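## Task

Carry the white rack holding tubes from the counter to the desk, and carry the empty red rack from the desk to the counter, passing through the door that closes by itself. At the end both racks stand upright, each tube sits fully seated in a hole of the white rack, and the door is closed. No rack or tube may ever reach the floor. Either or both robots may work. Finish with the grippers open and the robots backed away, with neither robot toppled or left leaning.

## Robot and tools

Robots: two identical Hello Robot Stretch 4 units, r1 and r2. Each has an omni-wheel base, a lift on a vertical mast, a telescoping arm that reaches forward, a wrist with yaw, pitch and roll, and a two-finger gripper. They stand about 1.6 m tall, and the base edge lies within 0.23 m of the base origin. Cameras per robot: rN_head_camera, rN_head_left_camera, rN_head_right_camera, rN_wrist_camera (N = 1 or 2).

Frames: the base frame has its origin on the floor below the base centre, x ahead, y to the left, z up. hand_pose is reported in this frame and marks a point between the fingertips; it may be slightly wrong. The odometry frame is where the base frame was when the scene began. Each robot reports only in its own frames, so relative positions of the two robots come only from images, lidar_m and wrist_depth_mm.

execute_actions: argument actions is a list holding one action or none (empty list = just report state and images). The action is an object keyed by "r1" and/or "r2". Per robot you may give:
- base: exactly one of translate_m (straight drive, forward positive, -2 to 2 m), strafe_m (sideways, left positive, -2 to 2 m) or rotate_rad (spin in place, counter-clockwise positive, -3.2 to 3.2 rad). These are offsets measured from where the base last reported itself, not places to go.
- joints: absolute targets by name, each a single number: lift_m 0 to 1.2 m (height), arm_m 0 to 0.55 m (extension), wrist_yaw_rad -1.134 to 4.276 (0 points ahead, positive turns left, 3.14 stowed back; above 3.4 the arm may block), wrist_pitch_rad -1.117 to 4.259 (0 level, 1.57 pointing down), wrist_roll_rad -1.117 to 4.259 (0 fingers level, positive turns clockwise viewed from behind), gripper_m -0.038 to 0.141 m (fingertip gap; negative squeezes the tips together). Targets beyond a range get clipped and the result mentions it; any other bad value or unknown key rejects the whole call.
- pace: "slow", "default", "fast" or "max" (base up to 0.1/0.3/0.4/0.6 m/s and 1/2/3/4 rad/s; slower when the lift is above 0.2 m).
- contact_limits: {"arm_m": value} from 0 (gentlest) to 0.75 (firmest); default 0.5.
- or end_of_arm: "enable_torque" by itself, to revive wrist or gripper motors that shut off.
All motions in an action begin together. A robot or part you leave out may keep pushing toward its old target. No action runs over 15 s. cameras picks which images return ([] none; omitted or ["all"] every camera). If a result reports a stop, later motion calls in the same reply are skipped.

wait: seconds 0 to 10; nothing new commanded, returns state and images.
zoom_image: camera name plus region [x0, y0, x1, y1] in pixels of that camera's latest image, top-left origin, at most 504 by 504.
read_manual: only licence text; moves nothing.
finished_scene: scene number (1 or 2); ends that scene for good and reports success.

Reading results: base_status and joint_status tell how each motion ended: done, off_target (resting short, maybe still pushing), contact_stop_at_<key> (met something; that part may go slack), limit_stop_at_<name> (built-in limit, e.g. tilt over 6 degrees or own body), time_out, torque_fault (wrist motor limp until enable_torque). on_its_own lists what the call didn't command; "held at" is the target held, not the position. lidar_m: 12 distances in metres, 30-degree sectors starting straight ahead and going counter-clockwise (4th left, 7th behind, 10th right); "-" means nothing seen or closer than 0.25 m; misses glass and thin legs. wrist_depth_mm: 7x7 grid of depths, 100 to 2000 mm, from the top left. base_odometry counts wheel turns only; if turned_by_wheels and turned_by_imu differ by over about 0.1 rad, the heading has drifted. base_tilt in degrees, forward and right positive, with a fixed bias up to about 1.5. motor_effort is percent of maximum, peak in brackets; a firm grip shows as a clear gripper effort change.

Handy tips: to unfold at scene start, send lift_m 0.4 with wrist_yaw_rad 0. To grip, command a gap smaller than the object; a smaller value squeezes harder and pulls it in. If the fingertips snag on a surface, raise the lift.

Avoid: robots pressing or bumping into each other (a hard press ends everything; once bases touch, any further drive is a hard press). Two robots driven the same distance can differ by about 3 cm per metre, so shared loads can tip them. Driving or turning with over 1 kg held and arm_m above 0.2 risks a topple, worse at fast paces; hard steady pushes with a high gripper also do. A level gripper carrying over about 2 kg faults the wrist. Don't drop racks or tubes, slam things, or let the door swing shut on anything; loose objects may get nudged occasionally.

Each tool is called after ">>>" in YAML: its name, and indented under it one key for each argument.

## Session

>>> execute_actions:
  actions:
    - {"r1":{"joints":{"lift_m":0.4,"wrist_yaw_rad":0}},"r2":{"joints":{"lift_m":0.4,"wrist_yaw_rad":0}}}
  cameras: ["r1_head_left_camera","r1_head_camera","r2_head_left_camera","r2_head_camera"]

Scene clock: 2.43 s.
r1.base_odometry: x=+0.000 y=+0.000 heading=+0.000 (m, m, rad; r1's odometry frame)
r1.turned_by_wheels: +0.000 (rad since the last result)
r1.turned_by_imu: -0.001 (rad since the last result)
r1.base_tilt: forward=-0.7 right=+0.2 (deg)
r1.lidar_m: 0.74 0.64 0.64 0.74 1.04 1.05 1.21 1.35 1.34 1.55 0.90 0.89
r1.base_status: not commanded
r1.joint_positions: lift_m=+0.400 arm_m=-0.001 wrist_yaw_rad=+0.001 wrist_pitch_rad=+0.016 wrist_roll_rad=-0.005 gripper_m=+0.057
r1.joint_status: all done
r1.motor_effort: lift_m=+24(25) arm_m=+0(0) wrist_yaw_rad=-1(5) wrist_pitch_rad=-8(7) wrist_roll_rad=+0(0) gripper_m=-3(6) wheel_0=+0(0) wheel_1=+0(0) wheel_2=+1(0) (%)
r1.hand_pose: x=+0.4579 y=-0.0873 z=+0.5733 quat_wxyz=(+1.000, -0.002, +0.008, +0.000) (m; r1's base frame)
r1.wrist_depth_mm: 477 554 676 842 1160 1863 - / 480 554 676 854 1118 1756 - / 477 554 668 842 1098 1499 - / 473 549 668 842 1078 1464 668 / 469 549 661 831 1078 1708 661 / 469 549 216 798 214 1708 661 / 462 508 627 161 960 1464 654
r2.base_odometry: x=+0.000 y=+0.000 heading=+0.000 (m, m, rad; r2's odometry frame)
r2.turned_by_wheels: +0.000 (rad since the last result)
r2.turned_by_imu: +0.000 (rad since the last result)
r2.base_tilt: forward=+0.7 right=-0.9 (deg)
r2.lidar_m: 1.08 1.89 1.95 2.29 2.12 1.27 0.71 0.61 0.63 0.76 0.91 0.90
r2.base_status: not commanded
r2.joint_positions: lift_m=+0.400 arm_m=+0.002 wrist_yaw_rad=+0.000 wrist_pitch_rad=+0.014 wrist_roll_rad=+0.009 gripper_m=+0.057
r2.joint_status: all done
r2.motor_effort: lift_m=+23(23) arm_m=-1(1) wrist_yaw_rad=+0(6) wrist_pitch_rad=-7(7) wrist_roll_rad=+0(0) gripper_m=-3(3) wheel_0=+0(0) wheel_1=+0(0) wheel_2=+0(0) (%)
r2.hand_pose: x=+0.4610 y=-0.0873 z=+0.5739 quat_wxyz=(+1.000, +0.004, +0.007, +0.000) (m; r2's base frame)
r2.wrist_depth_mm: 1576 1756 1708 1205 904 732 627 / 1537 1708 1661 1205 931 723 627 / 1499 1808 1708 1182 891 723 621 / 1537 1756 1661 1160 904 741 634 / 1537 1808 1661 1205 917 732 621 / 1576 1708 199 1118 192 723 621 / 1366 1366 1430 118 854 676 627
pictures: r1_head_camera, r1_head_left_camera, r2_head_camera, r2_head_left_camera
Images, in order (width x height): r1_head_camera 420x560, r1_head_left_camera 420x672, r2_head_camera 420x560, r2_head_left_camera 420x672.

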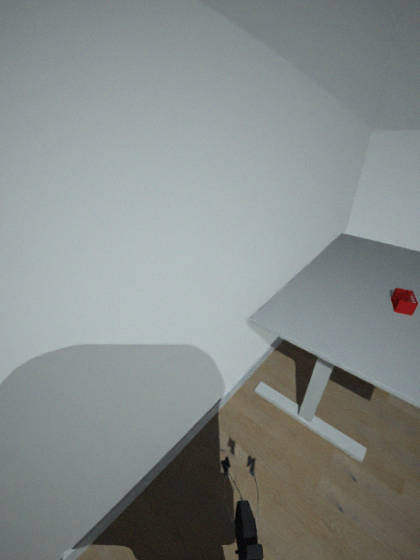

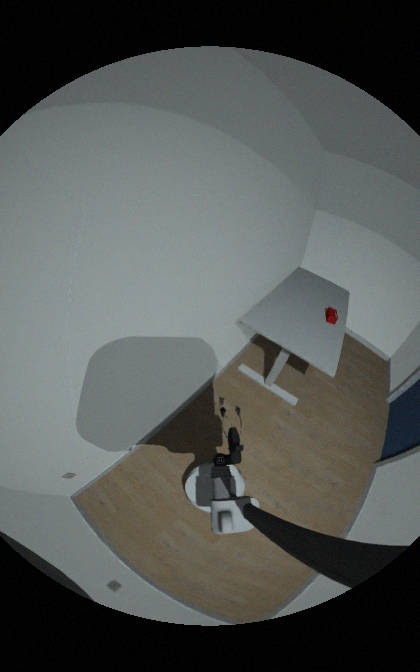

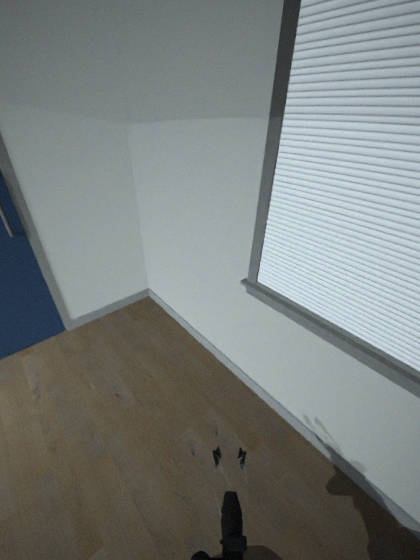

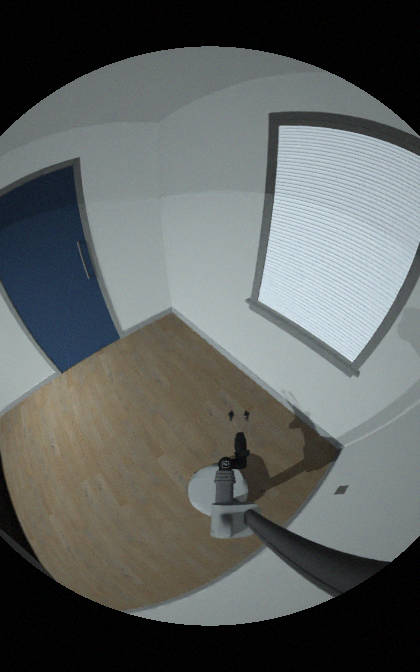

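>>> execute_actions:
  actions:
    - {"r1":{"base":{"rotate_rad":-0.8},"joints":{"lift_m":0.75,"gripper_m":0.14}},"r2":{"base":{"rotate_rad":2.3},"joints":{"lift_m":0.85,"gripper_m":0.14}}}
  cameras: ["r1_head_left_camera","r1_head_camera","r2_head_left_camera","r2_head_camera","r1_wrist_camera","r2_wrist_camera"]

Scene clock: 8.13 s.
r1.base_odometry: x=+0.000 y=+0.000 heading=-0.800 (m, m, rad; r1's odometry frame)
r1.turned_by_wheels: -0.800 (rad since the last result)
r1.turned_by_imu: -0.813 (rad since the last result)
r1.base_tilt: forward=-0.7 right=+0.2 (deg)
r1.lidar_m: 0.87 0.91 0.69 0.64 0.66 0.87 1.04 1.08 1.43 1.35 1.40 1.97
r1.base_status: done
r1.joint_positions: lift_m=+0.750 arm_m=-0.001 wrist_yaw_rad=+0.000 wrist_pitch_rad=+0.016 wrist_roll_rad=-0.005 gripper_m=+0.140
r1.joint_status: all done
r1.motor_effort: lift_m=+23(24) arm_m=+0(0) wrist_yaw_rad=+0(1) wrist_pitch_rad=-7(7) wrist_roll_rad=+0(0) gripper_m=-1(4) wheel_0=+0(6) wheel_1=-2(6) wheel_2=-1(8) (%)
r1.hand_pose: x=+0.4579 y=-0.0874 z=+0.9233 quat_wxyz=(+1.000, -0.002, +0.008, +0.000) (m; r1's base frame)
r1.wrist_depth_mm: 1205 1863 - - - - 1756 / 1229 1921 - - - - 1756 / 1229 1863 - - - - 1756 / 1205 1921 - - - - 1708 / 1182 1708 - - - - 1756 / 991 209 1008 1138 - 1983 1756 / 707 661 668 151 - - 1756
r2.base_odometry: x=+0.000 y=+0.000 heading=+2.300 (m, m, rad; r2's odometry frame)
r2.turned_by_wheels: +2.300 (rad since the last result)
r2.turned_by_imu: +2.273 (rad since the last result)
r2.base_tilt: forward=+0.5 right=-0.7 (deg)
r2.lidar_m: 2.12 0.95 0.66 0.62 0.64 0.89 0.91 0.95 1.31 1.89 2.00 2.27
r2.base_status: done
r2.joint_positions: lift_m=+0.850 arm_m=+0.002 wrist_yaw_rad=+0.000 wrist_pitch_rad=+0.014 wrist_roll_rad=+0.009 gripper_m=+0.140
r2.joint_status: all done
r2.motor_effort: lift_m=+22(24) arm_m=-1(0) wrist_yaw_rad=+0(0) wrist_pitch_rad=-7(6) wrist_roll_rad=+0(1) gripper_m=+0(5) wheel_0=+0(9) wheel_1=-1(6) wheel_2=+0(8) (%)
r2.hand_pose: x=+0.4610 y=-0.0874 z=+1.0239 quat_wxyz=(+1.000, +0.004, +0.007, +0.000) (m; r2's base frame)
r2.wrist_depth_mm: 976 1430 - - - - - / 991 1464 - - - - - / 1008 1464 - - - - - / 1008 1464 - - - - - / 1008 1464 - - 1921 1983 - / 1008 1255 1983 1983 1983 207 - / 1008 1397 - 117 1983 1983 -
pictures: r1_head_camera, r1_head_left_camera, r1_wrist_camera, r2_head_camera, r2_head_left_camera, r2_wrist_camera
Images, in order (width x height): r1_head_camera 420x560, r1_head_left_camera 420x672, r1_wrist_camera 616x392, r2_head_camera 420x560, r2_head_left_camera 420x672, r2_wrist_camera 616x392.

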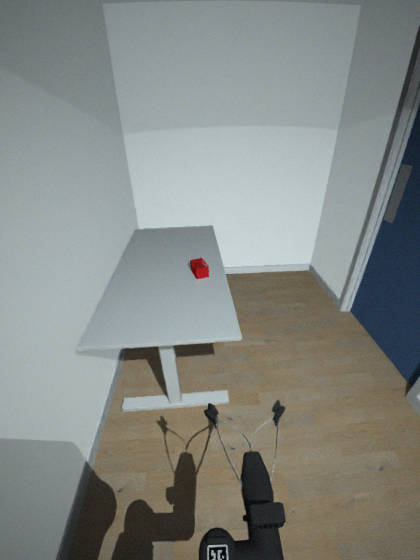

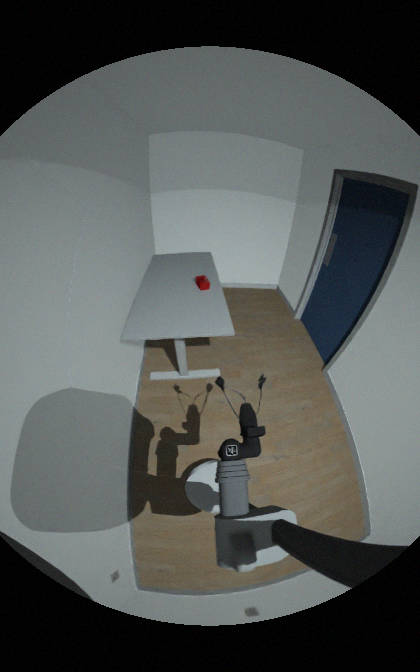

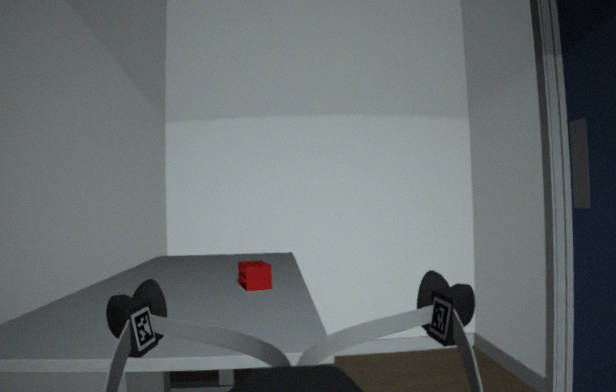

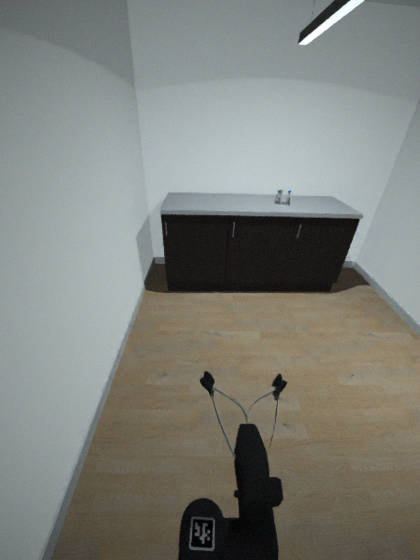

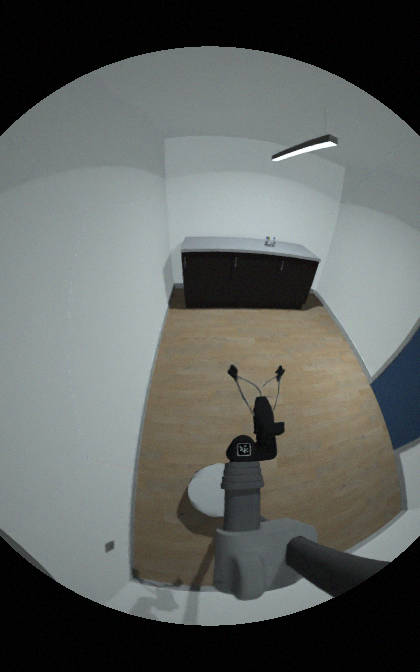

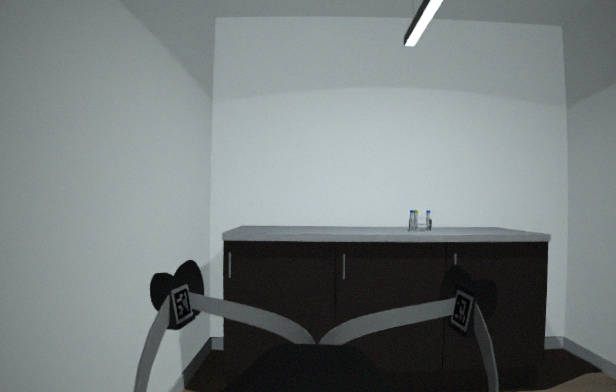

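>>> execute_actions:
  actions:
    - {"r1":{"base":{"strafe_m":-0.3}},"r2":{"base":{"translate_m":1.4},"joints":{"lift_m":0.9}}}
  cameras: []

>>> execute_actions:
  actions:
    - {"r1":{"base":{"rotate_rad":0.33}},"r2":{"base":{"strafe_m":-0.6}}}
  cameras: ["r1_head_camera","r2_head_camera","r1_wrist_camera","r2_wrist_camera"]

Scene clock: 19.83 s.
r1.base_odometry: x=-0.215 y=-0.209 heading=-0.800 (m, m, rad; r1's odometry frame)
r1.turned_by_wheels: +0.000 (rad since the last result)
r1.turned_by_imu: -0.002 (rad since the last result)
r1.base_tilt: forward=-0.7 right=+0.2 (deg)
r1.lidar_m: 0.91 0.93 0.99 0.94 0.98 1.08 1.04 1.06 1.11 1.05 1.09 1.56
r1.base_status: done
r1.joint_positions: lift_m=+0.750 arm_m=-0.001 wrist_yaw_rad=+0.000 wrist_pitch_rad=+0.016 wrist_roll_rad=-0.005 gripper_m=+0.140
r1.joint_status: not commanded
r1.motor_effort: lift_m=+23(23) arm_m=+0(0) wrist_yaw_rad=+1(0) wrist_pitch_rad=-7(8) wrist_roll_rad=+0(0) gripper_m=-2(2) wheel_0=+0(8) wheel_1=+0(10) wheel_2=-1(1) (%)
r1.hand_pose: x=+0.4579 y=-0.0874 z=+0.9234 quat_wxyz=(+1.000, -0.002, +0.008, +0.000) (m; r1's base frame)
r1.wrist_depth_mm: 1756 - - - - 1708 1336 / 1708 - - - - 1808 1397 / 1756 - - - - 1756 1397 / 1661 - - - - 1863 1397 / 1576 - - - - 1863 1430 / 1008 209 - - - 1661 1397 / 699 668 - 151 - 1708 1397
r2.base_odometry: x=-0.933 y=+1.044 heading=+2.300 (m, m, rad; r2's odometry frame)
r2.turned_by_wheels: +0.000 (rad since the last result)
r2.turned_by_imu: -0.004 (rad since the last result)
r2.base_tilt: forward=+0.7 right=-0.9 (deg)
r2.lidar_m: 0.72 0.75 0.73 0.68 0.71 0.95 2.34 2.41 2.00 1.88 1.12 0.77
r2.base_status: done
r2.joint_positions: lift_m=+0.900 arm_m=+0.002 wrist_yaw_rad=+0.000 wrist_pitch_rad=+0.014 wrist_roll_rad=+0.009 gripper_m=+0.140
r2.joint_status: all done
r2.motor_effort: lift_m=+21(22) arm_m=+0(1) wrist_yaw_rad=+0(0) wrist_pitch_rad=-7(7) wrist_roll_rad=+0(1) gripper_m=+0(1) wheel_0=+2(6) wheel_1=+1(7) wheel_2=-1(14) (%)
r2.hand_pose: x=+0.4610 y=-0.0874 z=+1.0740 quat_wxyz=(+1.000, +0.004, +0.007, +0.000) (m; r2's base frame)
r2.wrist_depth_mm: 1060 1229 1182 1182 1205 1160 1182 / 1078 1182 1205 1182 1182 1182 1182 / 1098 1205 1229 1205 1205 1205 1182 / 1118 1229 1182 1205 1205 1205 1182 / 1078 1205 1205 1182 1205 1182 1182 / 691 647 597 750 750 206 715 / 508 512 512 117 517 512 517
pictures: none
No camera images: the call's "cameras" was empty. Leave "cameras" out to get every camera's image.

Scene clock: 23.17 s.
r1.base_odometry: x=-0.215 y=-0.209 heading=-0.470 (m, m, rad; r1's odometry frame)
r1.turned_by_wheels: +0.330 (rad since the last result)
r1.turned_by_imu: +0.334 (rad since the last result)
r1.base_tilt: forward=-0.8 right=+0.2 (deg)
r1.lidar_m: 0.93 1.07 0.94 0.95 1.12 1.04 1.03 1.20 1.03 1.04 1.27 2.24
r1.base_status: done
r1.joint_positions: lift_m=+0.750 arm_m=-0.001 wrist_yaw_rad=+0.000 wrist_pitch_rad=+0.016 wrist_roll_rad=-0.005 gripper_m=+0.140
r1.joint_status: not commanded
r1.motor_effort: lift_m=+23(23) arm_m=+0(0) wrist_yaw_rad=+0(0) wrist_pitch_rad=-8(7) wrist_roll_rad=+0(0) gripper_m=-2(1) wheel_0=-1(8) wheel_1=+0(5) wheel_2=+0(6) (%)
r1.hand_pose: x=+0.4579 y=-0.0874 z=+0.9234 quat_wxyz=(+1.000, -0.002, +0.008, +0.000) (m; r1's base frame)
r1.wrist_depth_mm: 1078 1397 - - - - - / 1078 1366 - - - - - / 1060 1366 - - - - - / 1042 1397 - - - - - / 1042 1366 1808 - - - - / 976 209 991 991 1098 - - / 1025 1182 866 151 - - -
r2.base_odometry: x=-0.486 y=+1.444 heading=+2.300 (m, m, rad; r2's odometry frame)
r2.turned_by_wheels: +0.000 (rad since the last result)
r2.turned_by_imu: +0.001 (rad since the last result)
r2.base_tilt: forward=+0.6 right=-0.8 (deg)
r2.lidar_m: 0.75 0.78 1.02 1.26 1.33 1.76 2.31 1.88 1.37 1.28 1.33 0.82
r2.base_status: done
r2.joint_positions: lift_m=+0.900 arm_m=+0.002 wrist_yaw_rad=+0.000 wrist_pitch_rad=+0.014 wrist_roll_rad=+0.009 gripper_m=+0.140
r2.joint_status: not commanded
r2.motor_effort: lift_m=+20(21) arm_m=-1(1) wrist_yaw_rad=+1(1) wrist_pitch_rad=-6(8) wrist_roll_rad=+0(1) gripper_m=-1(0) wheel_0=+0(9) wheel_1=+1(8) wheel_2=+0(1) (%)
r2.hand_pose: x=+0.4610 y=-0.0874 z=+1.0740 quat_wxyz=(+1.000, +0.004, +0.007, +0.000) (m; r2's base frame)
r2.wrist_depth_mm: 1255 1229 1281 1255 1229 1229 1229 / 1229 1255 1229 1255 1205 1229 1205 / 1281 1255 1255 1229 1229 1205 1205 / 1255 1229 1229 1255 1229 1205 1229 / 1281 1229 1229 1205 1229 1205 1229 / 691 647 603 750 750 207 723 / 554 554 554 117 559 559 554
pictures: r1_head_camera, r1_wrist_camera, r2_head_camera, r2_wrist_camera
Images, in order (width x height): r1_head_camera 420x560, r1_wrist_camera 616x392, r2_head_camera 420x560, r2_wrist_camera 616x392.

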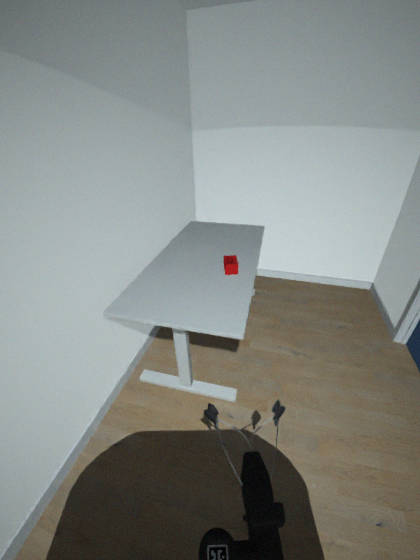

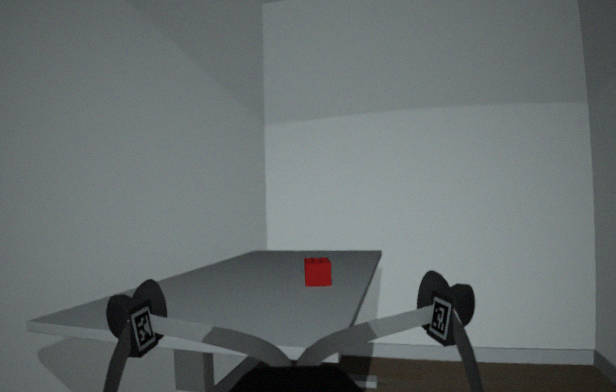

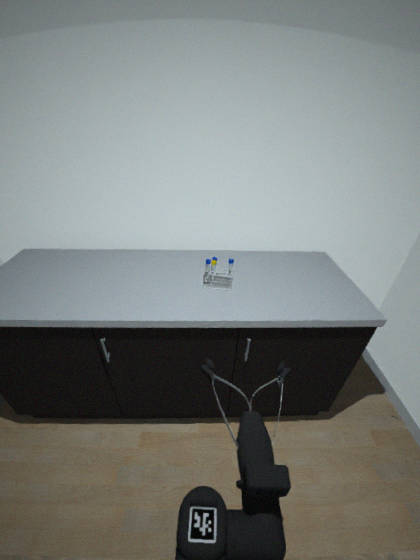

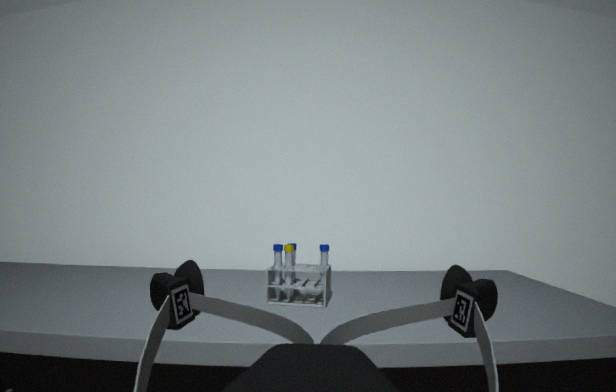

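>>> execute_actions:
  actions:
    - {"r1":{"base":{"strafe_m":-0.06}},"r2":{"base":{"strafe_m":-0.55},"joints":{"wrist_yaw_rad":1.45}}}
  cameras: []

>>> execute_actions:
  actions:
    - {"r1":{"base":{"translate_m":0.55},"joints":{"arm_m":0.25,"lift_m":0.68}},"r2":{"base":{"translate_m":0.35},"joints":{"arm_m":0.4,"lift_m":0.86}}}
  cameras: ["r1_head_camera","r2_head_camera","r1_wrist_camera","r2_wrist_camera"]

Scene clock: 35.87 s.
r1.base_odometry: x=-0.242 y=-0.262 heading=-0.470 (m, m, rad; r1's odometry frame)
r1.turned_by_wheels: +0.000 (rad since the last result)
r1.turned_by_imu: -0.001 (rad since the last result)
r1.base_tilt: forward=-0.8 right=+0.1 (deg)
r1.lidar_m: 0.91 1.07 1.00 1.00 1.18 1.06 1.06 1.12 1.00 0.98 1.17 2.13
r1.base_status: done
r1.joint_positions: lift_m=+0.750 arm_m=-0.001 wrist_yaw_rad=+0.000 wrist_pitch_rad=+0.016 wrist_roll_rad=-0.005 gripper_m=+0.140
r1.joint_status: not commanded
r1.motor_effort: lift_m=+23(23) arm_m=+0(0) wrist_yaw_rad=+1(0) wrist_pitch_rad=-7(7) wrist_roll_rad=+0(0) gripper_m=-2(2) wheel_0=+1(9) wheel_1=+2(9) wheel_2=+1(2) (%)
r1.hand_pose: x=+0.4579 y=-0.0874 z=+0.9234 quat_wxyz=(+1.000, -0.002, +0.008, +0.000) (m; r1's base frame)
r1.wrist_depth_mm: 1118 1430 - - - - - / 1118 1430 - - - - - / 1118 1430 - - - - - / 1118 1464 - - - - - / 1118 1397 1863 - - - - / 1008 209 991 1078 - - - / 1078 878 750 151 - - -
r2.base_odometry: x=-0.075 y=+1.810 heading=+2.300 (m, m, rad; r2's odometry frame)
r2.turned_by_wheels: +0.000 (rad since the last result)
r2.turned_by_imu: +0.000 (rad since the last result)
r2.base_tilt: forward=+0.5 right=-0.8 (deg)
r2.lidar_m: 0.80 0.81 1.08 1.83 1.90 2.40 2.28 1.14 0.79 0.74 0.77 1.02
r2.base_status: done
r2.joint_positions: lift_m=+0.900 arm_m=+0.002 wrist_yaw_rad=+1.450 wrist_pitch_rad=+0.014 wrist_roll_rad=+0.009 gripper_m=+0.140
r2.joint_status: all done
r2.motor_effort: lift_m=+21(21) arm_m=-1(1) wrist_yaw_rad=+0(6) wrist_pitch_rad=-6(7) wrist_roll_rad=+1(1) gripper_m=-1(1) wheel_0=+0(10) wheel_1=+1(8) wheel_2=+0(2) (%)
r2.hand_pose: x=+0.2941 y=+0.2758 z=+1.0740 quat_wxyz=(+0.749, -0.001, +0.008, +0.663) (m; r2's base frame)
r2.wrist_depth_mm: 1756 1808 1921 1863 1921 - 1499 / 1808 1808 1756 1921 1921 1921 1430 / 1708 1808 1808 1808 1983 1921 1430 / 1756 1808 1808 1921 1983 1921 1464 / 1708 1756 1863 1863 1983 1661 1308 / 1756 1756 1863 1863 1366 208 732 / 1708 1756 1808 117 1397 917 691
pictures: none
No camera images: the call's "cameras" was empty. Leave "cameras" out to get every camera's image.

Scene clock: 39.17 s.
r1.base_odometry: x=+0.248 y=-0.511 heading=-0.470 (m, m, rad; r1's odometry frame)
r1.turned_by_wheels: +0.000 (rad since the last result)
r1.turned_by_imu: -0.001 (rad since the last result)
r1.base_tilt: forward=-0.8 right=+0.2 (deg)
r1.lidar_m: 0.38 0.43 0.80 0.85 0.98 1.58 1.59 1.31 1.15 1.14 1.47 2.15
r1.base_status: done
r1.joint_positions: lift_m=+0.680 arm_m=+0.249 wrist_yaw_rad=+0.000 wrist_pitch_rad=+0.016 wrist_roll_rad=-0.005 gripper_m=+0.140
r1.joint_status: all done
r1.motor_effort: lift_m=+15(21) arm_m=+6(6) wrist_yaw_rad=+0(1) wrist_pitch_rad=-7(8) wrist_roll_rad=+0(0) gripper_m=-1(1) wheel_0=+2(7) wheel_1=+1(3) wheel_2=+1(11) (%)
r1.hand_pose: x=+0.7084 y=-0.0874 z=+0.8540 quat_wxyz=(+1.000, -0.002, +0.008, +0.000) (m; r1's base frame)
r1.wrist_depth_mm: 866 1138 1708 1808 1661 1537 1464 / 891 1118 1708 1708 1618 1576 1464 / 878 1138 1661 1708 1618 1576 1499 / 878 1160 1661 1756 1618 1576 1464 / 866 1118 1464 1708 1576 1576 1499 / 723 210 732 449 564 1499 1464 / 473 427 442 151 466 1537 1430
r2.base_odometry: x=-0.309 y=+2.071 heading=+2.300 (m, m, rad; r2's odometry frame)
r2.turned_by_wheels: +0.000 (rad since the last result)
r2.turned_by_imu: -0.001 (rad since the last result)
r2.base_tilt: forward=+0.5 right=-0.8 (deg)
r2.lidar_m: 0.44 0.47 0.61 1.43 1.91 2.50 2.64 1.12 0.78 0.73 0.75 0.51
r2.base_status: done
r2.joint_positions: lift_m=+0.860 arm_m=+0.399 wrist_yaw_rad=+1.450 wrist_pitch_rad=+0.014 wrist_roll_rad=+0.009 gripper_m=+0.140
r2.joint_status: all done
r2.motor_effort: lift_m=+13(19) arm_m=+6(7) wrist_yaw_rad=+1(0) wrist_pitch_rad=-8(7) wrist_roll_rad=+1(1) gripper_m=+1(0) wheel_0=+1(5) wheel_1=+1(6) wheel_2=-1(11) (%)
r2.hand_pose: x=+0.6915 y=+0.2758 z=+1.0347 quat_wxyz=(+0.749, -0.001, +0.008, +0.663) (m; r2's base frame)
r2.wrist_depth_mm: 1756 1808 1863 1921 1255 741 554 / 1756 1808 1921 1983 1308 750 549 / 1808 1808 1863 1921 1336 750 549 / 1708 1808 1863 1921 1336 750 559 / 1808 1808 1863 1308 1098 741 554 / 1708 1756 492 410 609 207 535 / 1808 382 418 117 418 387 404
pictures: r1_head_camera, r1_wrist_camera, r2_head_camera, r2_wrist_camera
Images, in order (width x height): r1_head_camera 420x560, r1_wrist_camera 616x392, r2_head_camera 420x560, r2_wrist_camera 616x392.

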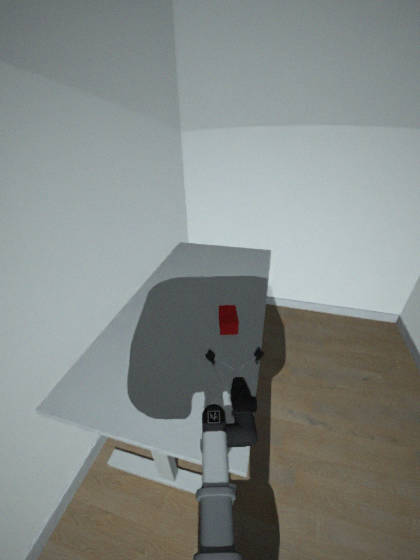

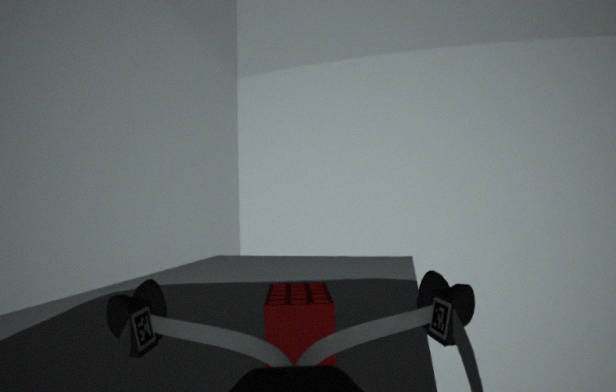

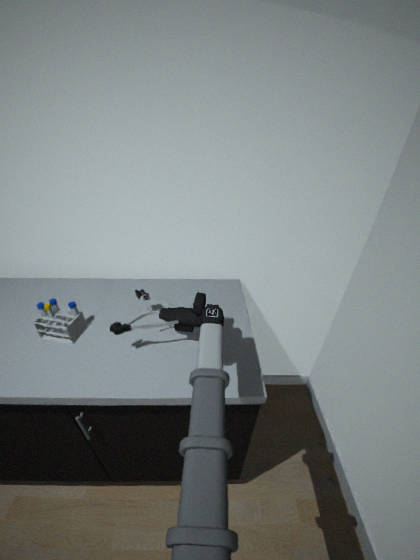

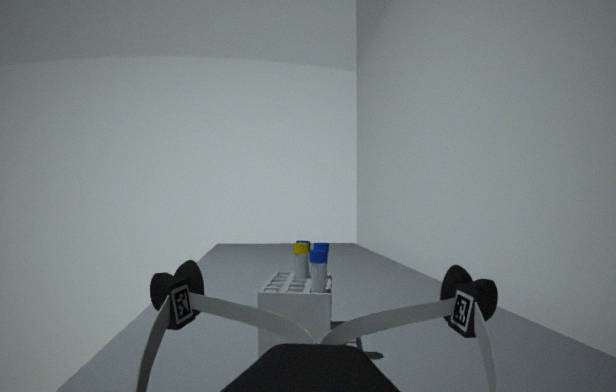

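>>> execute_actions:
  actions:
    - {"r1":{"joints":{"arm_m":0.35,"lift_m":0.593}},"r2":{"base":{"strafe_m":0.08},"joints":{"arm_m":0.385,"lift_m":0.782}}}
  cameras: ["r1_wrist_camera","r2_wrist_camera"]

Scene clock: 43.90 s.
r1.base_odometry: x=+0.248 y=-0.511 heading=-0.470 (m, m, rad; r1's odometry frame)
r1.turned_by_wheels: +0.000 (rad since the last result)
r1.turned_by_imu: -0.001 (rad since the last result)
r1.base_tilt: forward=-0.7 right=+0.2 (deg)
r1.lidar_m: 0.37 0.43 0.78 0.84 1.01 1.57 1.56 1.32 1.15 1.15 1.43 2.16
r1.base_status: not commanded
r1.joint_positions: lift_m=+0.593 arm_m=+0.349 wrist_yaw_rad=+0.000 wrist_pitch_rad=+0.016 wrist_roll_rad=-0.005 gripper_m=+0.140
r1.joint_status: all done
r1.motor_effort: lift_m=+14(14) arm_m=+6(5) wrist_yaw_rad=+0(1) wrist_pitch_rad=-8(7) wrist_roll_rad=+0(0) gripper_m=+0(0) wheel_0=+2(3) wheel_1=+1(1) wheel_2=+0(0) (%)
r1.hand_pose: x=+0.8084 y=-0.0874 z=+0.7671 quat_wxyz=(+1.000, -0.002, +0.008, +0.000) (m; r1's base frame)
r1.wrist_depth_mm: 831 1098 1576 1661 1618 1499 1397 / 820 1078 1618 1708 1576 1499 1336 / 831 1078 1618 1661 1576 1464 1397 / 854 1118 1618 1661 1576 1430 1397 / 798 946 904 351 820 1464 1397 / 394 210 394 351 312 1397 1366 / 258 235 243 152 247 258 1397
r2.base_odometry: x=-0.368 y=+2.018 heading=+2.300 (m, m, rad; r2's odometry frame)
r2.turned_by_wheels: +0.000 (rad since the last result)
r2.turned_by_imu: -0.001 (rad since the last result)
r2.base_tilt: forward=+0.6 right=-0.9 (deg)
r2.lidar_m: 0.43 0.45 0.61 1.43 1.83 2.41 2.64 1.23 0.85 0.81 0.82 0.47
r2.base_status: done
r2.joint_positions: lift_m=+0.783 arm_m=+0.386 wrist_yaw_rad=+1.450 wrist_pitch_rad=+0.012 wrist_roll_rad=+0.009 gripper_m=+0.140
r2.joint_status: all done
r2.motor_effort: lift_m=+11(13) arm_m=-6(6) wrist_yaw_rad=+1(0) wrist_pitch_rad=-2(7) wrist_roll_rad=+1(1) gripper_m=+0(0) wheel_0=-1(9) wheel_1=+1(10) wheel_2=+0(0) (%)
r2.hand_pose: x=+0.6785 y=+0.2758 z=+0.9574 quat_wxyz=(+0.749, -0.001, +0.007, +0.663) (m; r2's base frame)
r2.wrist_depth_mm: 1708 1708 1808 1863 1336 768 564 / 1661 1756 1756 1808 1397 768 569 / 1661 1756 1863 1808 1336 768 559 / 1708 1756 1756 1808 1366 768 564 / 1661 1708 759 332 778 676 549 / 1661 301 282 329 353 207 340 / 224 218 238 117 241 222 232
pictures: r1_wrist_camera, r2_wrist_camera
Images, in order (width x height): r1_wrist_camera 616x392, r2_wrist_camera 616x392.

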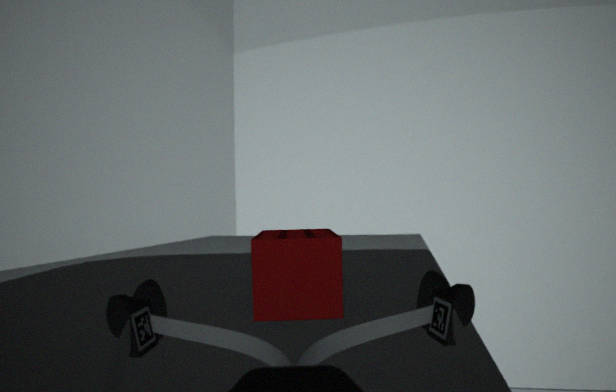

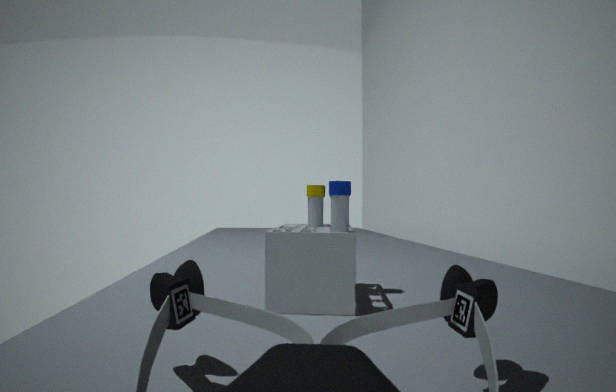

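>>> execute_actions:
  actions:
    - {"r1":{"joints":{"arm_m":0.522,"lift_m":0.596},"pace":"slow"},"r2":{"base":{"strafe_m":0.155},"joints":{"arm_m":0.395,"lift_m":0.791},"pace":"slow"}}
  cameras: ["r1_wrist_camera","r2_wrist_camera"]

Scene clock: 49.07 s.
r1.base_odometry: x=+0.248 y=-0.511 heading=-0.470 (m, m, rad; r1's odometry frame)
r1.turned_by_wheels: +0.000 (rad since the last result)
r1.turned_by_imu: -0.001 (rad since the last result)
r1.base_tilt: forward=-0.8 right=+0.2 (deg)
r1.lidar_m: 0.36 0.44 0.78 0.83 1.02 1.59 1.58 1.33 1.14 1.15 1.46 2.15
r1.base_status: not commanded
r1.joint_positions: lift_m=+0.596 arm_m=+0.521 wrist_yaw_rad=+0.000 wrist_pitch_rad=+0.016 wrist_roll_rad=-0.005 gripper_m=+0.140
r1.joint_status: all done
r1.motor_effort: lift_m=+24(23) arm_m=+6(4) wrist_yaw_rad=+0(0) wrist_pitch_rad=-8(7) wrist_roll_rad=+0(0) gripper_m=-3(2) wheel_0=+3(3) wheel_1=+1(1) wheel_2=+0(0) (%)
r1.hand_pose: x=+0.9803 y=-0.0874 z=+0.7693 quat_wxyz=(+1.000, -0.002, +0.008, +0.000) (m; r1's base frame)
r1.wrist_depth_mm: 788 1042 1537 1499 1366 1336 1229 / 798 1025 1499 1464 1397 1308 1255 / 788 1008 1576 1464 1336 1281 1281 / 778 1008 1464 1499 1430 1308 1255 / 750 917 917 265 842 1308 1281 / 404 209 178 180 195 309 1255 / 263 238 177 151 247 239 741
r2.base_odometry: x=-0.484 y=+1.915 heading=+2.300 (m, m, rad; r2's odometry frame)
r2.turned_by_wheels: +0.000 (rad since the last result)
r2.turned_by_imu: -0.001 (rad since the last result)
r2.base_tilt: forward=+0.5 right=-0.7 (deg)
r2.lidar_m: 0.43 0.44 0.60 1.42 1.66 2.22 2.65 1.47 1.02 0.95 0.97 0.47
r2.base_status: done
r2.joint_positions: lift_m=+0.791 arm_m=+0.394 wrist_yaw_rad=+1.450 wrist_pitch_rad=+0.013 wrist_roll_rad=+0.009 gripper_m=+0.140
r2.joint_status: all done
r2.motor_effort: lift_m=+22(23) arm_m=+6(5) wrist_yaw_rad=+1(1) wrist_pitch_rad=-6(5) wrist_roll_rad=+1(1) gripper_m=+0(0) wheel_0=-1(7) wheel_1=+2(7) wheel_2=+0(0) (%)
r2.hand_pose: x=+0.6864 y=+0.2758 z=+0.9650 quat_wxyz=(+0.749, -0.001, +0.008, +0.663) (m; r2's base frame)
r2.wrist_depth_mm: 1576 1618 1618 1708 1281 732 554 / 1537 1576 1618 1661 1281 750 544 / 1537 1576 1618 1661 1308 750 544 / 1576 1576 1576 1618 1078 750 549 / 1537 1618 809 251 661 654 544 / 1537 320 190 178 176 207 357 / 237 232 220 117 221 234 246
pictures: r1_wrist_camera, r2_wrist_camera
Images, in order (width x height): r1_wrist_camera 616x392, r2_wrist_camera 616x392.

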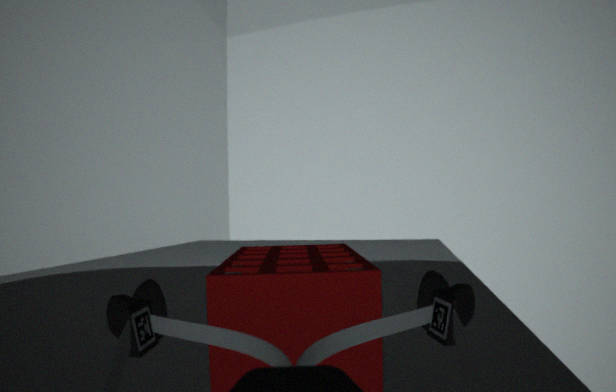

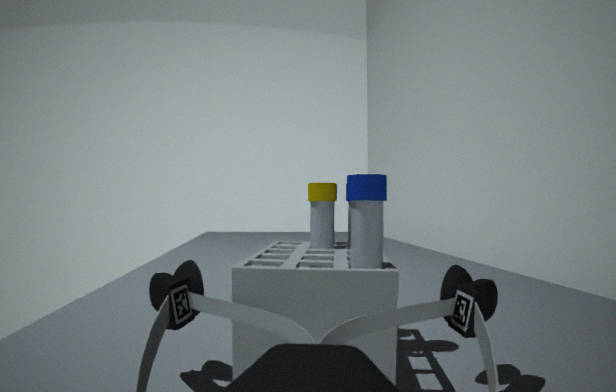

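>>> execute_actions:
  actions:
    - {"r1":{"joints":{"gripper_m":0.025}},"r2":{"joints":{"gripper_m":0.028}}}
  cameras: []

>>> execute_actions:
  actions:
    - {"r1":{"joints":{"lift_m":0.66},"pace":"slow"},"r2":{"joints":{"lift_m":0.85},"pace":"slow"}}
  cameras: ["r1_wrist_camera","r2_wrist_camera"]

>>> execute_actions:
  actions:
    - {"r1":{"base":{"strafe_m":-0.5},"joints":{"arm_m":0.01},"pace":"slow"},"r2":{"base":{"translate_m":-0.7},"joints":{"arm_m":0.01,"wrist_yaw_rad":0},"pace":"slow"}}
  cameras: ["r1_head_right_camera","r2_head_right_camera","r2_wrist_camera"]

Scene clock: 56.40 s.
r1.base_odometry: x=+0.248 y=-0.511 heading=-0.470 (m, m, rad; r1's odometry frame)
r1.turned_by_wheels: +0.000 (rad since the last result)
r1.turned_by_imu: -0.002 (rad since the last result)
r1.base_tilt: forward=-0.7 right=+0.2 (deg)
r1.lidar_m: 0.36 0.44 0.77 0.85 1.00 1.58 1.58 1.32 1.14 1.15 1.45 2.15
r1.base_status: not commanded
r1.joint_positions: lift_m=+0.596 arm_m=+0.521 wrist_yaw_rad=+0.000 wrist_pitch_rad=+0.014 wrist_roll_rad=-0.005 gripper_m=+0.025
r1.joint_status: all done
r1.motor_effort: lift_m=+23(23) arm_m=+6(6) wrist_yaw_rad=+0(0) wrist_pitch_rad=-1(8) wrist_roll_rad=+0(0) gripper_m=-26(32) wheel_0=+2(3) wheel_1=+1(1) wheel_2=+0(0) (%)
r1.hand_pose: x=+0.9804 y=-0.0874 z=+0.7700 quat_wxyz=(+1.000, -0.002, +0.007, +0.000) (m; r1's base frame)
r1.wrist_depth_mm: 788 1042 1537 1464 1430 1336 1255 / 788 1025 1537 1537 1366 1336 1229 / 809 1025 1537 1537 1366 1308 1255 / 788 1025 1537 1430 1397 1336 1229 / 750 931 976 268 878 1308 1229 / 415 418 170 172 182 384 1229 / 267 170 170 171 235 229 759
r2.base_odometry: x=-0.484 y=+1.915 heading=+2.300 (m, m, rad; r2's odometry frame)
r2.turned_by_wheels: +0.000 (rad since the last result)
r2.turned_by_imu: -0.001 (rad since the last result)
r2.base_tilt: forward=+0.6 right=-0.8 (deg)
r2.lidar_m: 0.43 0.45 0.59 1.38 1.67 2.21 2.66 1.45 1.01 0.96 0.99 0.48
r2.base_status: not commanded
r2.joint_positions: lift_m=+0.791 arm_m=+0.394 wrist_yaw_rad=+1.450 wrist_pitch_rad=+0.011 wrist_roll_rad=+0.009 gripper_m=+0.028
r2.joint_status: all done
r2.motor_effort: lift_m=+22(22) arm_m=+6(6) wrist_yaw_rad=+1(0) wrist_pitch_rad=-1(6) wrist_roll_rad=+1(1) gripper_m=-20(21) wheel_0=-1(2) wheel_1=+2(2) wheel_2=+0(0) (%)
r2.hand_pose: x=+0.6864 y=+0.2758 z=+0.9655 quat_wxyz=(+0.749, -0.001, +0.007, +0.663) (m; r2's base frame)
r2.wrist_depth_mm: 1576 1618 1618 1708 1281 741 549 / 1537 1618 1661 1618 1308 741 544 / 1499 1618 1618 1708 1281 741 544 / 1499 1499 1618 1618 1098 750 554 / 1576 1618 809 251 564 668 544 / 1464 362 179 176 174 366 364 / 240 232 238 138 224 221 250
pictures: none
No camera images: the call's "cameras" was empty. Leave "cameras" out to get every camera's image.

Scene clock: 57.80 s.
r1.base_odometry: x=+0.248 y=-0.511 heading=-0.470 (m, m, rad; r1's odometry frame)
r1.turned_by_wheels: +0.000 (rad since the last result)
r1.turned_by_imu: +0.000 (rad since the last result)
r1.base_tilt: forward=-0.7 right=+0.2 (deg)
r1.lidar_m: 0.36 0.44 0.78 0.83 1.02 1.58 1.59 1.31 1.13 1.15 1.45 2.15
r1.base_status: not commanded
r1.joint_positions: lift_m=+0.660 arm_m=+0.521 wrist_yaw_rad=+0.000 wrist_pitch_rad=+0.016 wrist_roll_rad=-0.005 gripper_m=+0.025
r1.joint_status: all done
r1.motor_effort: lift_m=+24(23) arm_m=+6(6) wrist_yaw_rad=+0(0) wrist_pitch_rad=-9(10) wrist_roll_rad=+0(0) gripper_m=-27(27) wheel_0=+2(2) wheel_1=+1(1) wheel_2=+1(0) (%)
r1.hand_pose: x=+0.9804 y=-0.0874 z=+0.8331 quat_wxyz=(+1.000, -0.002, +0.008, +0.000) (m; r1's base frame)
r1.wrist_depth_mm: 788 1025 1576 1537 1366 1336 1255 / 788 1060 1464 1464 1397 1308 1255 / 778 1025 1537 1464 1397 1336 1255 / 788 1025 1499 1464 1366 1308 1229 / 768 976 1229 267 1336 1336 1255 / 640 647 170 171 182 1281 1229 / 413 169 170 171 364 359 1229
r2.base_odometry: x=-0.484 y=+1.915 heading=+2.300 (m, m, rad; r2's odometry frame)
r2.turned_by_wheels: +0.000 (rad since the last result)
r2.turned_by_imu: +0.000 (rad since the last result)
r2.base_tilt: forward=+0.6 right=-0.9 (deg)
r2.lidar_m: 0.43 0.45 0.59 1.39 1.66 2.20 2.64 1.47 1.01 0.97 1.01 0.46
r2.base_status: not commanded
r2.joint_positions: lift_m=+0.850 arm_m=+0.394 wrist_yaw_rad=+1.450 wrist_pitch_rad=+0.015 wrist_roll_rad=+0.009 gripper_m=+0.028
r2.joint_status: all done
r2.motor_effort: lift_m=+23(23) arm_m=+6(6) wrist_yaw_rad=-1(1) wrist_pitch_rad=-10(10) wrist_roll_rad=+1(1) gripper_m=-19(19) wheel_0=-1(1) wheel_1=+2(2) wheel_2=+0(0) (%)
r2.hand_pose: x=+0.6864 y=+0.2758 z=+1.0236 quat_wxyz=(+0.749, -0.002, +0.008, +0.663) (m; r2's base frame)
r2.wrist_depth_mm: 1576 1618 1661 1661 1255 723 549 / 1576 1618 1618 1708 1281 732 539 / 1537 1576 1576 1661 1308 741 549 / 1537 1576 1618 1661 1060 750 544 / 1576 1576 1229 258 854 732 549 / 1537 707 179 175 173 554 521 / 1576 351 362 138 340 338 375
pictures: r1_wrist_camera, r2_wrist_camera
Images, in order (width x height): r1_wrist_camera 616x392, r2_wrist_camera 616x392.

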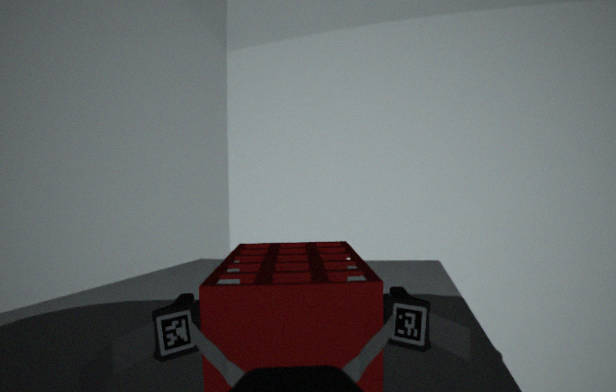

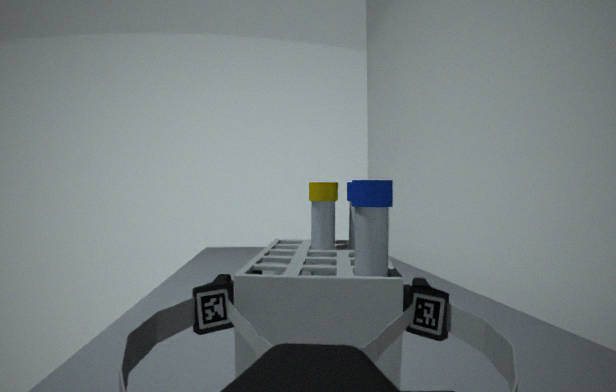

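Scene clock: 66.10 s.
r1.base_odometry: x=+0.022 y=-0.957 heading=-0.470 (m, m, rad; r1's odometry frame)
r1.turned_by_wheels: +0.000 (rad since the last result)
r1.turned_by_imu: -0.002 (rad since the last result)
r1.base_tilt: forward=-0.7 right=+0.2 (deg)
r1.lidar_m: 0.53 0.54 0.56 1.33 1.58 1.73 1.32 0.76 0.67 0.68 0.89 1.40
r1.base_status: done
r1.joint_positions: lift_m=+0.660 arm_m=+0.011 wrist_yaw_rad=+0.000 wrist_pitch_rad=+0.017 wrist_roll_rad=-0.005 gripper_m=+0.025
r1.joint_status: all done
r1.motor_effort: lift_m=+24(24) arm_m=-6(5) wrist_yaw_rad=+0(0) wrist_pitch_rad=-12(10) wrist_roll_rad=+0(0) gripper_m=-25(27) wheel_0=+2(7) wheel_1=+0(5) wheel_2=+0(0) (%)
r1.hand_pose: x=+0.4704 y=-0.0874 z=+0.8330 quat_wxyz=(+1.000, -0.002, +0.008, +0.000) (m; r1's base frame)
r1.wrist_depth_mm: 1464 1863 1921 1808 1708 1661 1537 / 1464 1863 - 1921 1708 1661 1576 / 1464 1983 1983 1863 1756 1576 1576 / 1464 1921 1921 1863 1708 1618 1576 / 1366 1576 1464 268 1708 1618 1537 / 654 788 169 170 183 1661 1499 / 1430 170 170 170 1708 1537 1464
r2.base_odometry: x=-0.017 y=+1.393 heading=+2.300 (m, m, rad; r2's odometry frame)
r2.turned_by_wheels: +0.000 (rad since the last result)
r2.turned_by_imu: +0.000 (rad since the last result)
r2.base_tilt: forward=+0.6 right=-0.9 (deg)
r2.lidar_m: 0.42 1.14 1.51 1.57 1.63 2.03 1.95 1.43 1.07 0.97 1.03 1.21
r2.base_status: done
r2.joint_positions: lift_m=+0.850 arm_m=+0.011 wrist_yaw_rad=+0.000 wrist_pitch_rad=+0.015 wrist_roll_rad=+0.009 gripper_m=+0.028
r2.joint_status: all done
r2.motor_effort: lift_m=+23(23) arm_m=-6(8) wrist_yaw_rad=+1(6) wrist_pitch_rad=-10(10) wrist_roll_rad=+1(1) gripper_m=-20(18) wheel_0=-2(4) wheel_1=-3(2) wheel_2=+2(7) (%)
r2.hand_pose: x=+0.4705 y=-0.0874 z=+1.0235 quat_wxyz=(+1.000, +0.004, +0.007, +0.000) (m; r2's base frame)
r2.wrist_depth_mm: 1618 1618 1618 1618 1618 1618 1336 / 1661 1618 1576 1576 1618 1618 1281 / 1576 1618 1576 1576 1618 1618 1308 / 1618 1618 1576 1576 1576 1576 1336 / 1098 1138 1182 258 931 1576 1281 / 931 946 180 175 174 1618 1255 / 946 931 931 139 931 1537 1336
pictures: r1_head_right_camera, r2_head_right_camera, r2_wrist_camera
Images, in order (width x height): r1_head_right_camera 420x672, r2_head_right_camera 420x672, r2_wrist_camera 616x392.

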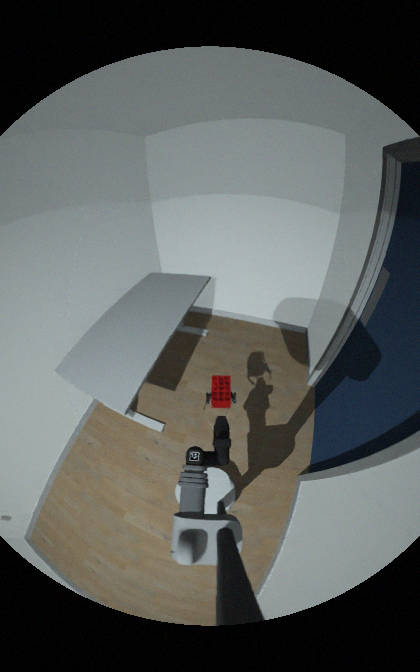

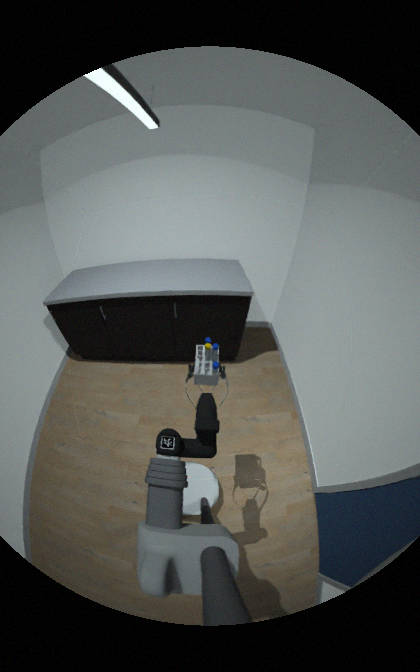

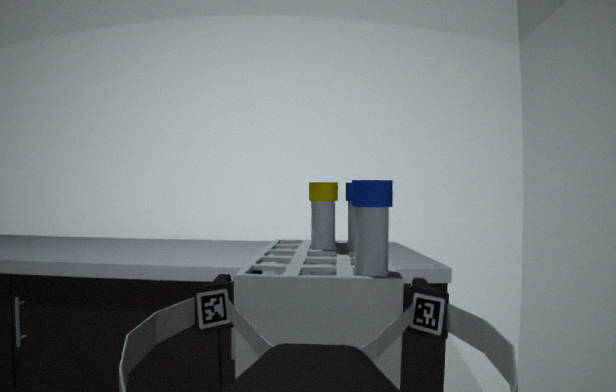

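>>> execute_actions:
  actions:
    - {"r1":{"base":{"rotate_rad":-0.33},"pace":"slow"},"r2":{"base":{"strafe_m":0.55}}}
  cameras: []

>>> execute_actions:
  actions:
    - {"r1":{"base":{"translate_m":0.45}},"r2":{"base":{"translate_m":-1.25}}}
  cameras: ["r1_head_right_camera","r2_head_right_camera"]

Scene clock: 78.73 s.
r1.base_odometry: x=+0.022 y=-0.957 heading=-0.799 (m, m, rad; r1's odometry frame)
r1.turned_by_wheels: -0.330 (rad since the last result)
r1.turned_by_imu: -0.336 (rad since the last result)
r1.base_tilt: forward=-0.7 right=+0.1 (deg)
r1.lidar_m: 0.54 0.76 0.55 0.81 1.35 1.81 1.72 0.99 0.71 0.66 0.69 1.03
r1.base_status: done
r1.joint_positions: lift_m=+0.660 arm_m=+0.011 wrist_yaw_rad=+0.000 wrist_pitch_rad=+0.017 wrist_roll_rad=-0.005 gripper_m=+0.025
r1.joint_status: not commanded
r1.motor_effort: lift_m=+24(24) arm_m=-5(6) wrist_yaw_rad=+0(0) wrist_pitch_rad=-9(10) wrist_roll_rad=+0(0) gripper_m=-24(28) wheel_0=+2(6) wheel_1=+1(7) wheel_2=+3(5) (%)
r1.hand_pose: x=+0.4704 y=-0.0874 z=+0.8330 quat_wxyz=(+1.000, -0.002, +0.008, +0.000) (m; r1's base frame)
r1.wrist_depth_mm: 1756 1756 1808 1863 1863 1025 891 / 1756 1708 1756 1808 1921 1042 878 / 1708 1756 1808 1756 1808 1098 904 / 1661 1708 1863 1863 1808 1118 891 / 1756 1756 1708 266 1808 1138 891 / 1708 1708 169 170 182 1008 891 / 1708 170 169 171 1537 976 917
r2.base_odometry: x=-0.427 y=+1.026 heading=+2.300 (m, m, rad; r2's odometry frame)
r2.turned_by_wheels: +0.000 (rad since the last result)
r2.turned_by_imu: -0.003 (rad since the last result)
r2.base_tilt: forward=+0.6 right=-0.9 (deg)
r2.lidar_m: 0.44 1.11 1.09 1.03 1.07 1.43 1.97 2.02 1.64 1.54 1.59 1.16
r2.base_status: done
r2.joint_positions: lift_m=+0.850 arm_m=+0.011 wrist_yaw_rad=+0.000 wrist_pitch_rad=+0.015 wrist_roll_rad=+0.009 gripper_m=+0.028
r2.joint_status: not commanded
r2.motor_effort: lift_m=+22(23) arm_m=-6(6) wrist_yaw_rad=-1(2) wrist_pitch_rad=-11(11) wrist_roll_rad=+1(1) gripper_m=-18(19) wheel_0=-1(9) wheel_1=+1(12) wheel_2=+0(2) (%)
r2.hand_pose: x=+0.4705 y=-0.0874 z=+1.0235 quat_wxyz=(+1.000, +0.004, +0.007, +0.000) (m; r2's base frame)
r2.wrist_depth_mm: 1499 1618 1576 1537 1576 1537 1576 / 1537 1576 1576 1576 1537 1576 1537 / 1576 1576 1576 1576 1576 1576 1576 / 1576 1576 1537 1576 1576 1499 1576 / 1078 1118 1205 260 878 1229 1205 / 891 904 179 175 174 891 904 / 904 904 904 138 904 904 931
pictures: none
No camera images: the call's "cameras" was empty. Leave "cameras" out to get every camera's image.

Scene clock: 84.37 s.
r1.base_odometry: x=+0.335 y=-1.280 heading=-0.799 (m, m, rad; r1's odometry frame)
r1.turned_by_wheels: +0.000 (rad since the last result)
r1.turned_by_imu: -0.002 (rad since the last result)
r1.base_tilt: forward=-0.7 right=+0.2 (deg)
r1.lidar_m: 0.53 0.77 0.54 0.50 0.53 1.85 2.17 0.99 0.68 0.68 0.76 1.00
r1.base_status: done
r1.joint_positions: lift_m=+0.660 arm_m=+0.011 wrist_yaw_rad=+0.000 wrist_pitch_rad=+0.017 wrist_roll_rad=-0.005 gripper_m=+0.025
r1.joint_status: not commanded
r1.motor_effort: lift_m=+23(24) arm_m=-5(5) wrist_yaw_rad=+0(0) wrist_pitch_rad=-11(11) wrist_roll_rad=+0(0) gripper_m=-27(27) wheel_0=+2(6) wheel_1=+0(7) wheel_2=+0(11) (%)
r1.hand_pose: x=+0.4703 y=-0.0874 z=+0.8330 quat_wxyz=(+1.000, -0.002, +0.008, +0.000) (m; r1's base frame)
r1.wrist_depth_mm: 1308 1281 1366 1336 1366 1042 768 / 1281 1336 1336 1366 1397 1078 759 / 1308 1336 1308 1336 1397 1078 759 / 1281 1308 1366 1397 1366 1098 768 / 1281 1281 1308 268 1336 1078 778 / 1255 1308 170 170 183 1025 778 / 1255 169 169 171 1366 904 778
r2.base_odometry: x=+0.405 y=+0.094 heading=+2.300 (m, m, rad; r2's odometry frame)
r2.turned_by_wheels: +0.000 (rad since the last result)
r2.turned_by_imu: +0.000 (rad since the last result)
r2.base_tilt: forward=+0.6 right=-0.9 (deg)
r2.lidar_m: 0.44 1.49 1.03 0.98 1.01 0.75 0.69 0.72 1.01 1.55 1.64 2.18
r2.base_status: done
r2.joint_positions: lift_m=+0.850 arm_m=+0.011 wrist_yaw_rad=+0.000 wrist_pitch_rad=+0.015 wrist_roll_rad=+0.009 gripper_m=+0.028
r2.joint_status: not commanded
r2.motor_effort: lift_m=+22(22) arm_m=-6(6) wrist_yaw_rad=+1(1) wrist_pitch_rad=-11(11) wrist_roll_rad=+2(1) gripper_m=-20(20) wheel_0=-1(7) wheel_1=+0(5) wheel_2=-1(8) (%)
r2.hand_pose: x=+0.4704 y=-0.0874 z=+1.0236 quat_wxyz=(+1.000, +0.004, +0.007, +0.000) (m; r2's base frame)
r2.wrist_depth_mm: 1464 - - - - - - / 1499 - - - - - - / 1464 - - - - - - / 1537 - - - - - - / 1464 - - 257 - - - / 1499 - 179 175 173 - - / 1464 1863 - 139 - - -
pictures: r1_head_right_camera, r2_head_right_camera
Images, in order (width x height): r1_head_right_camera 420x672, r2_head_right_camera 420x672.

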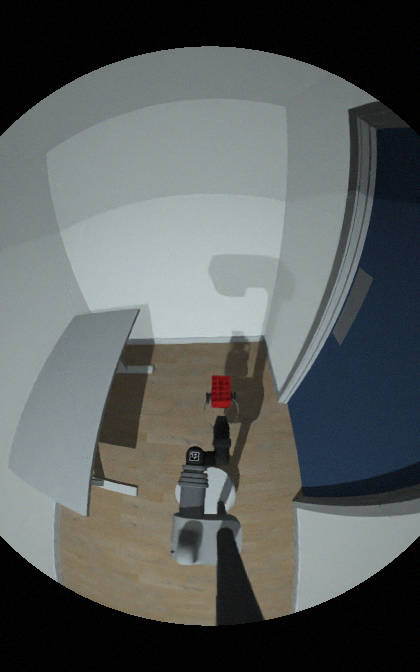

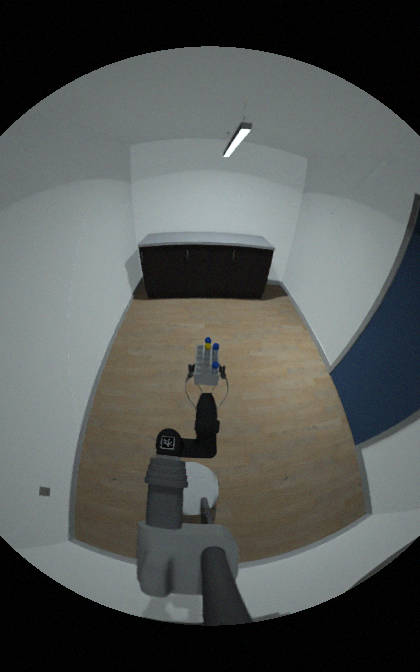

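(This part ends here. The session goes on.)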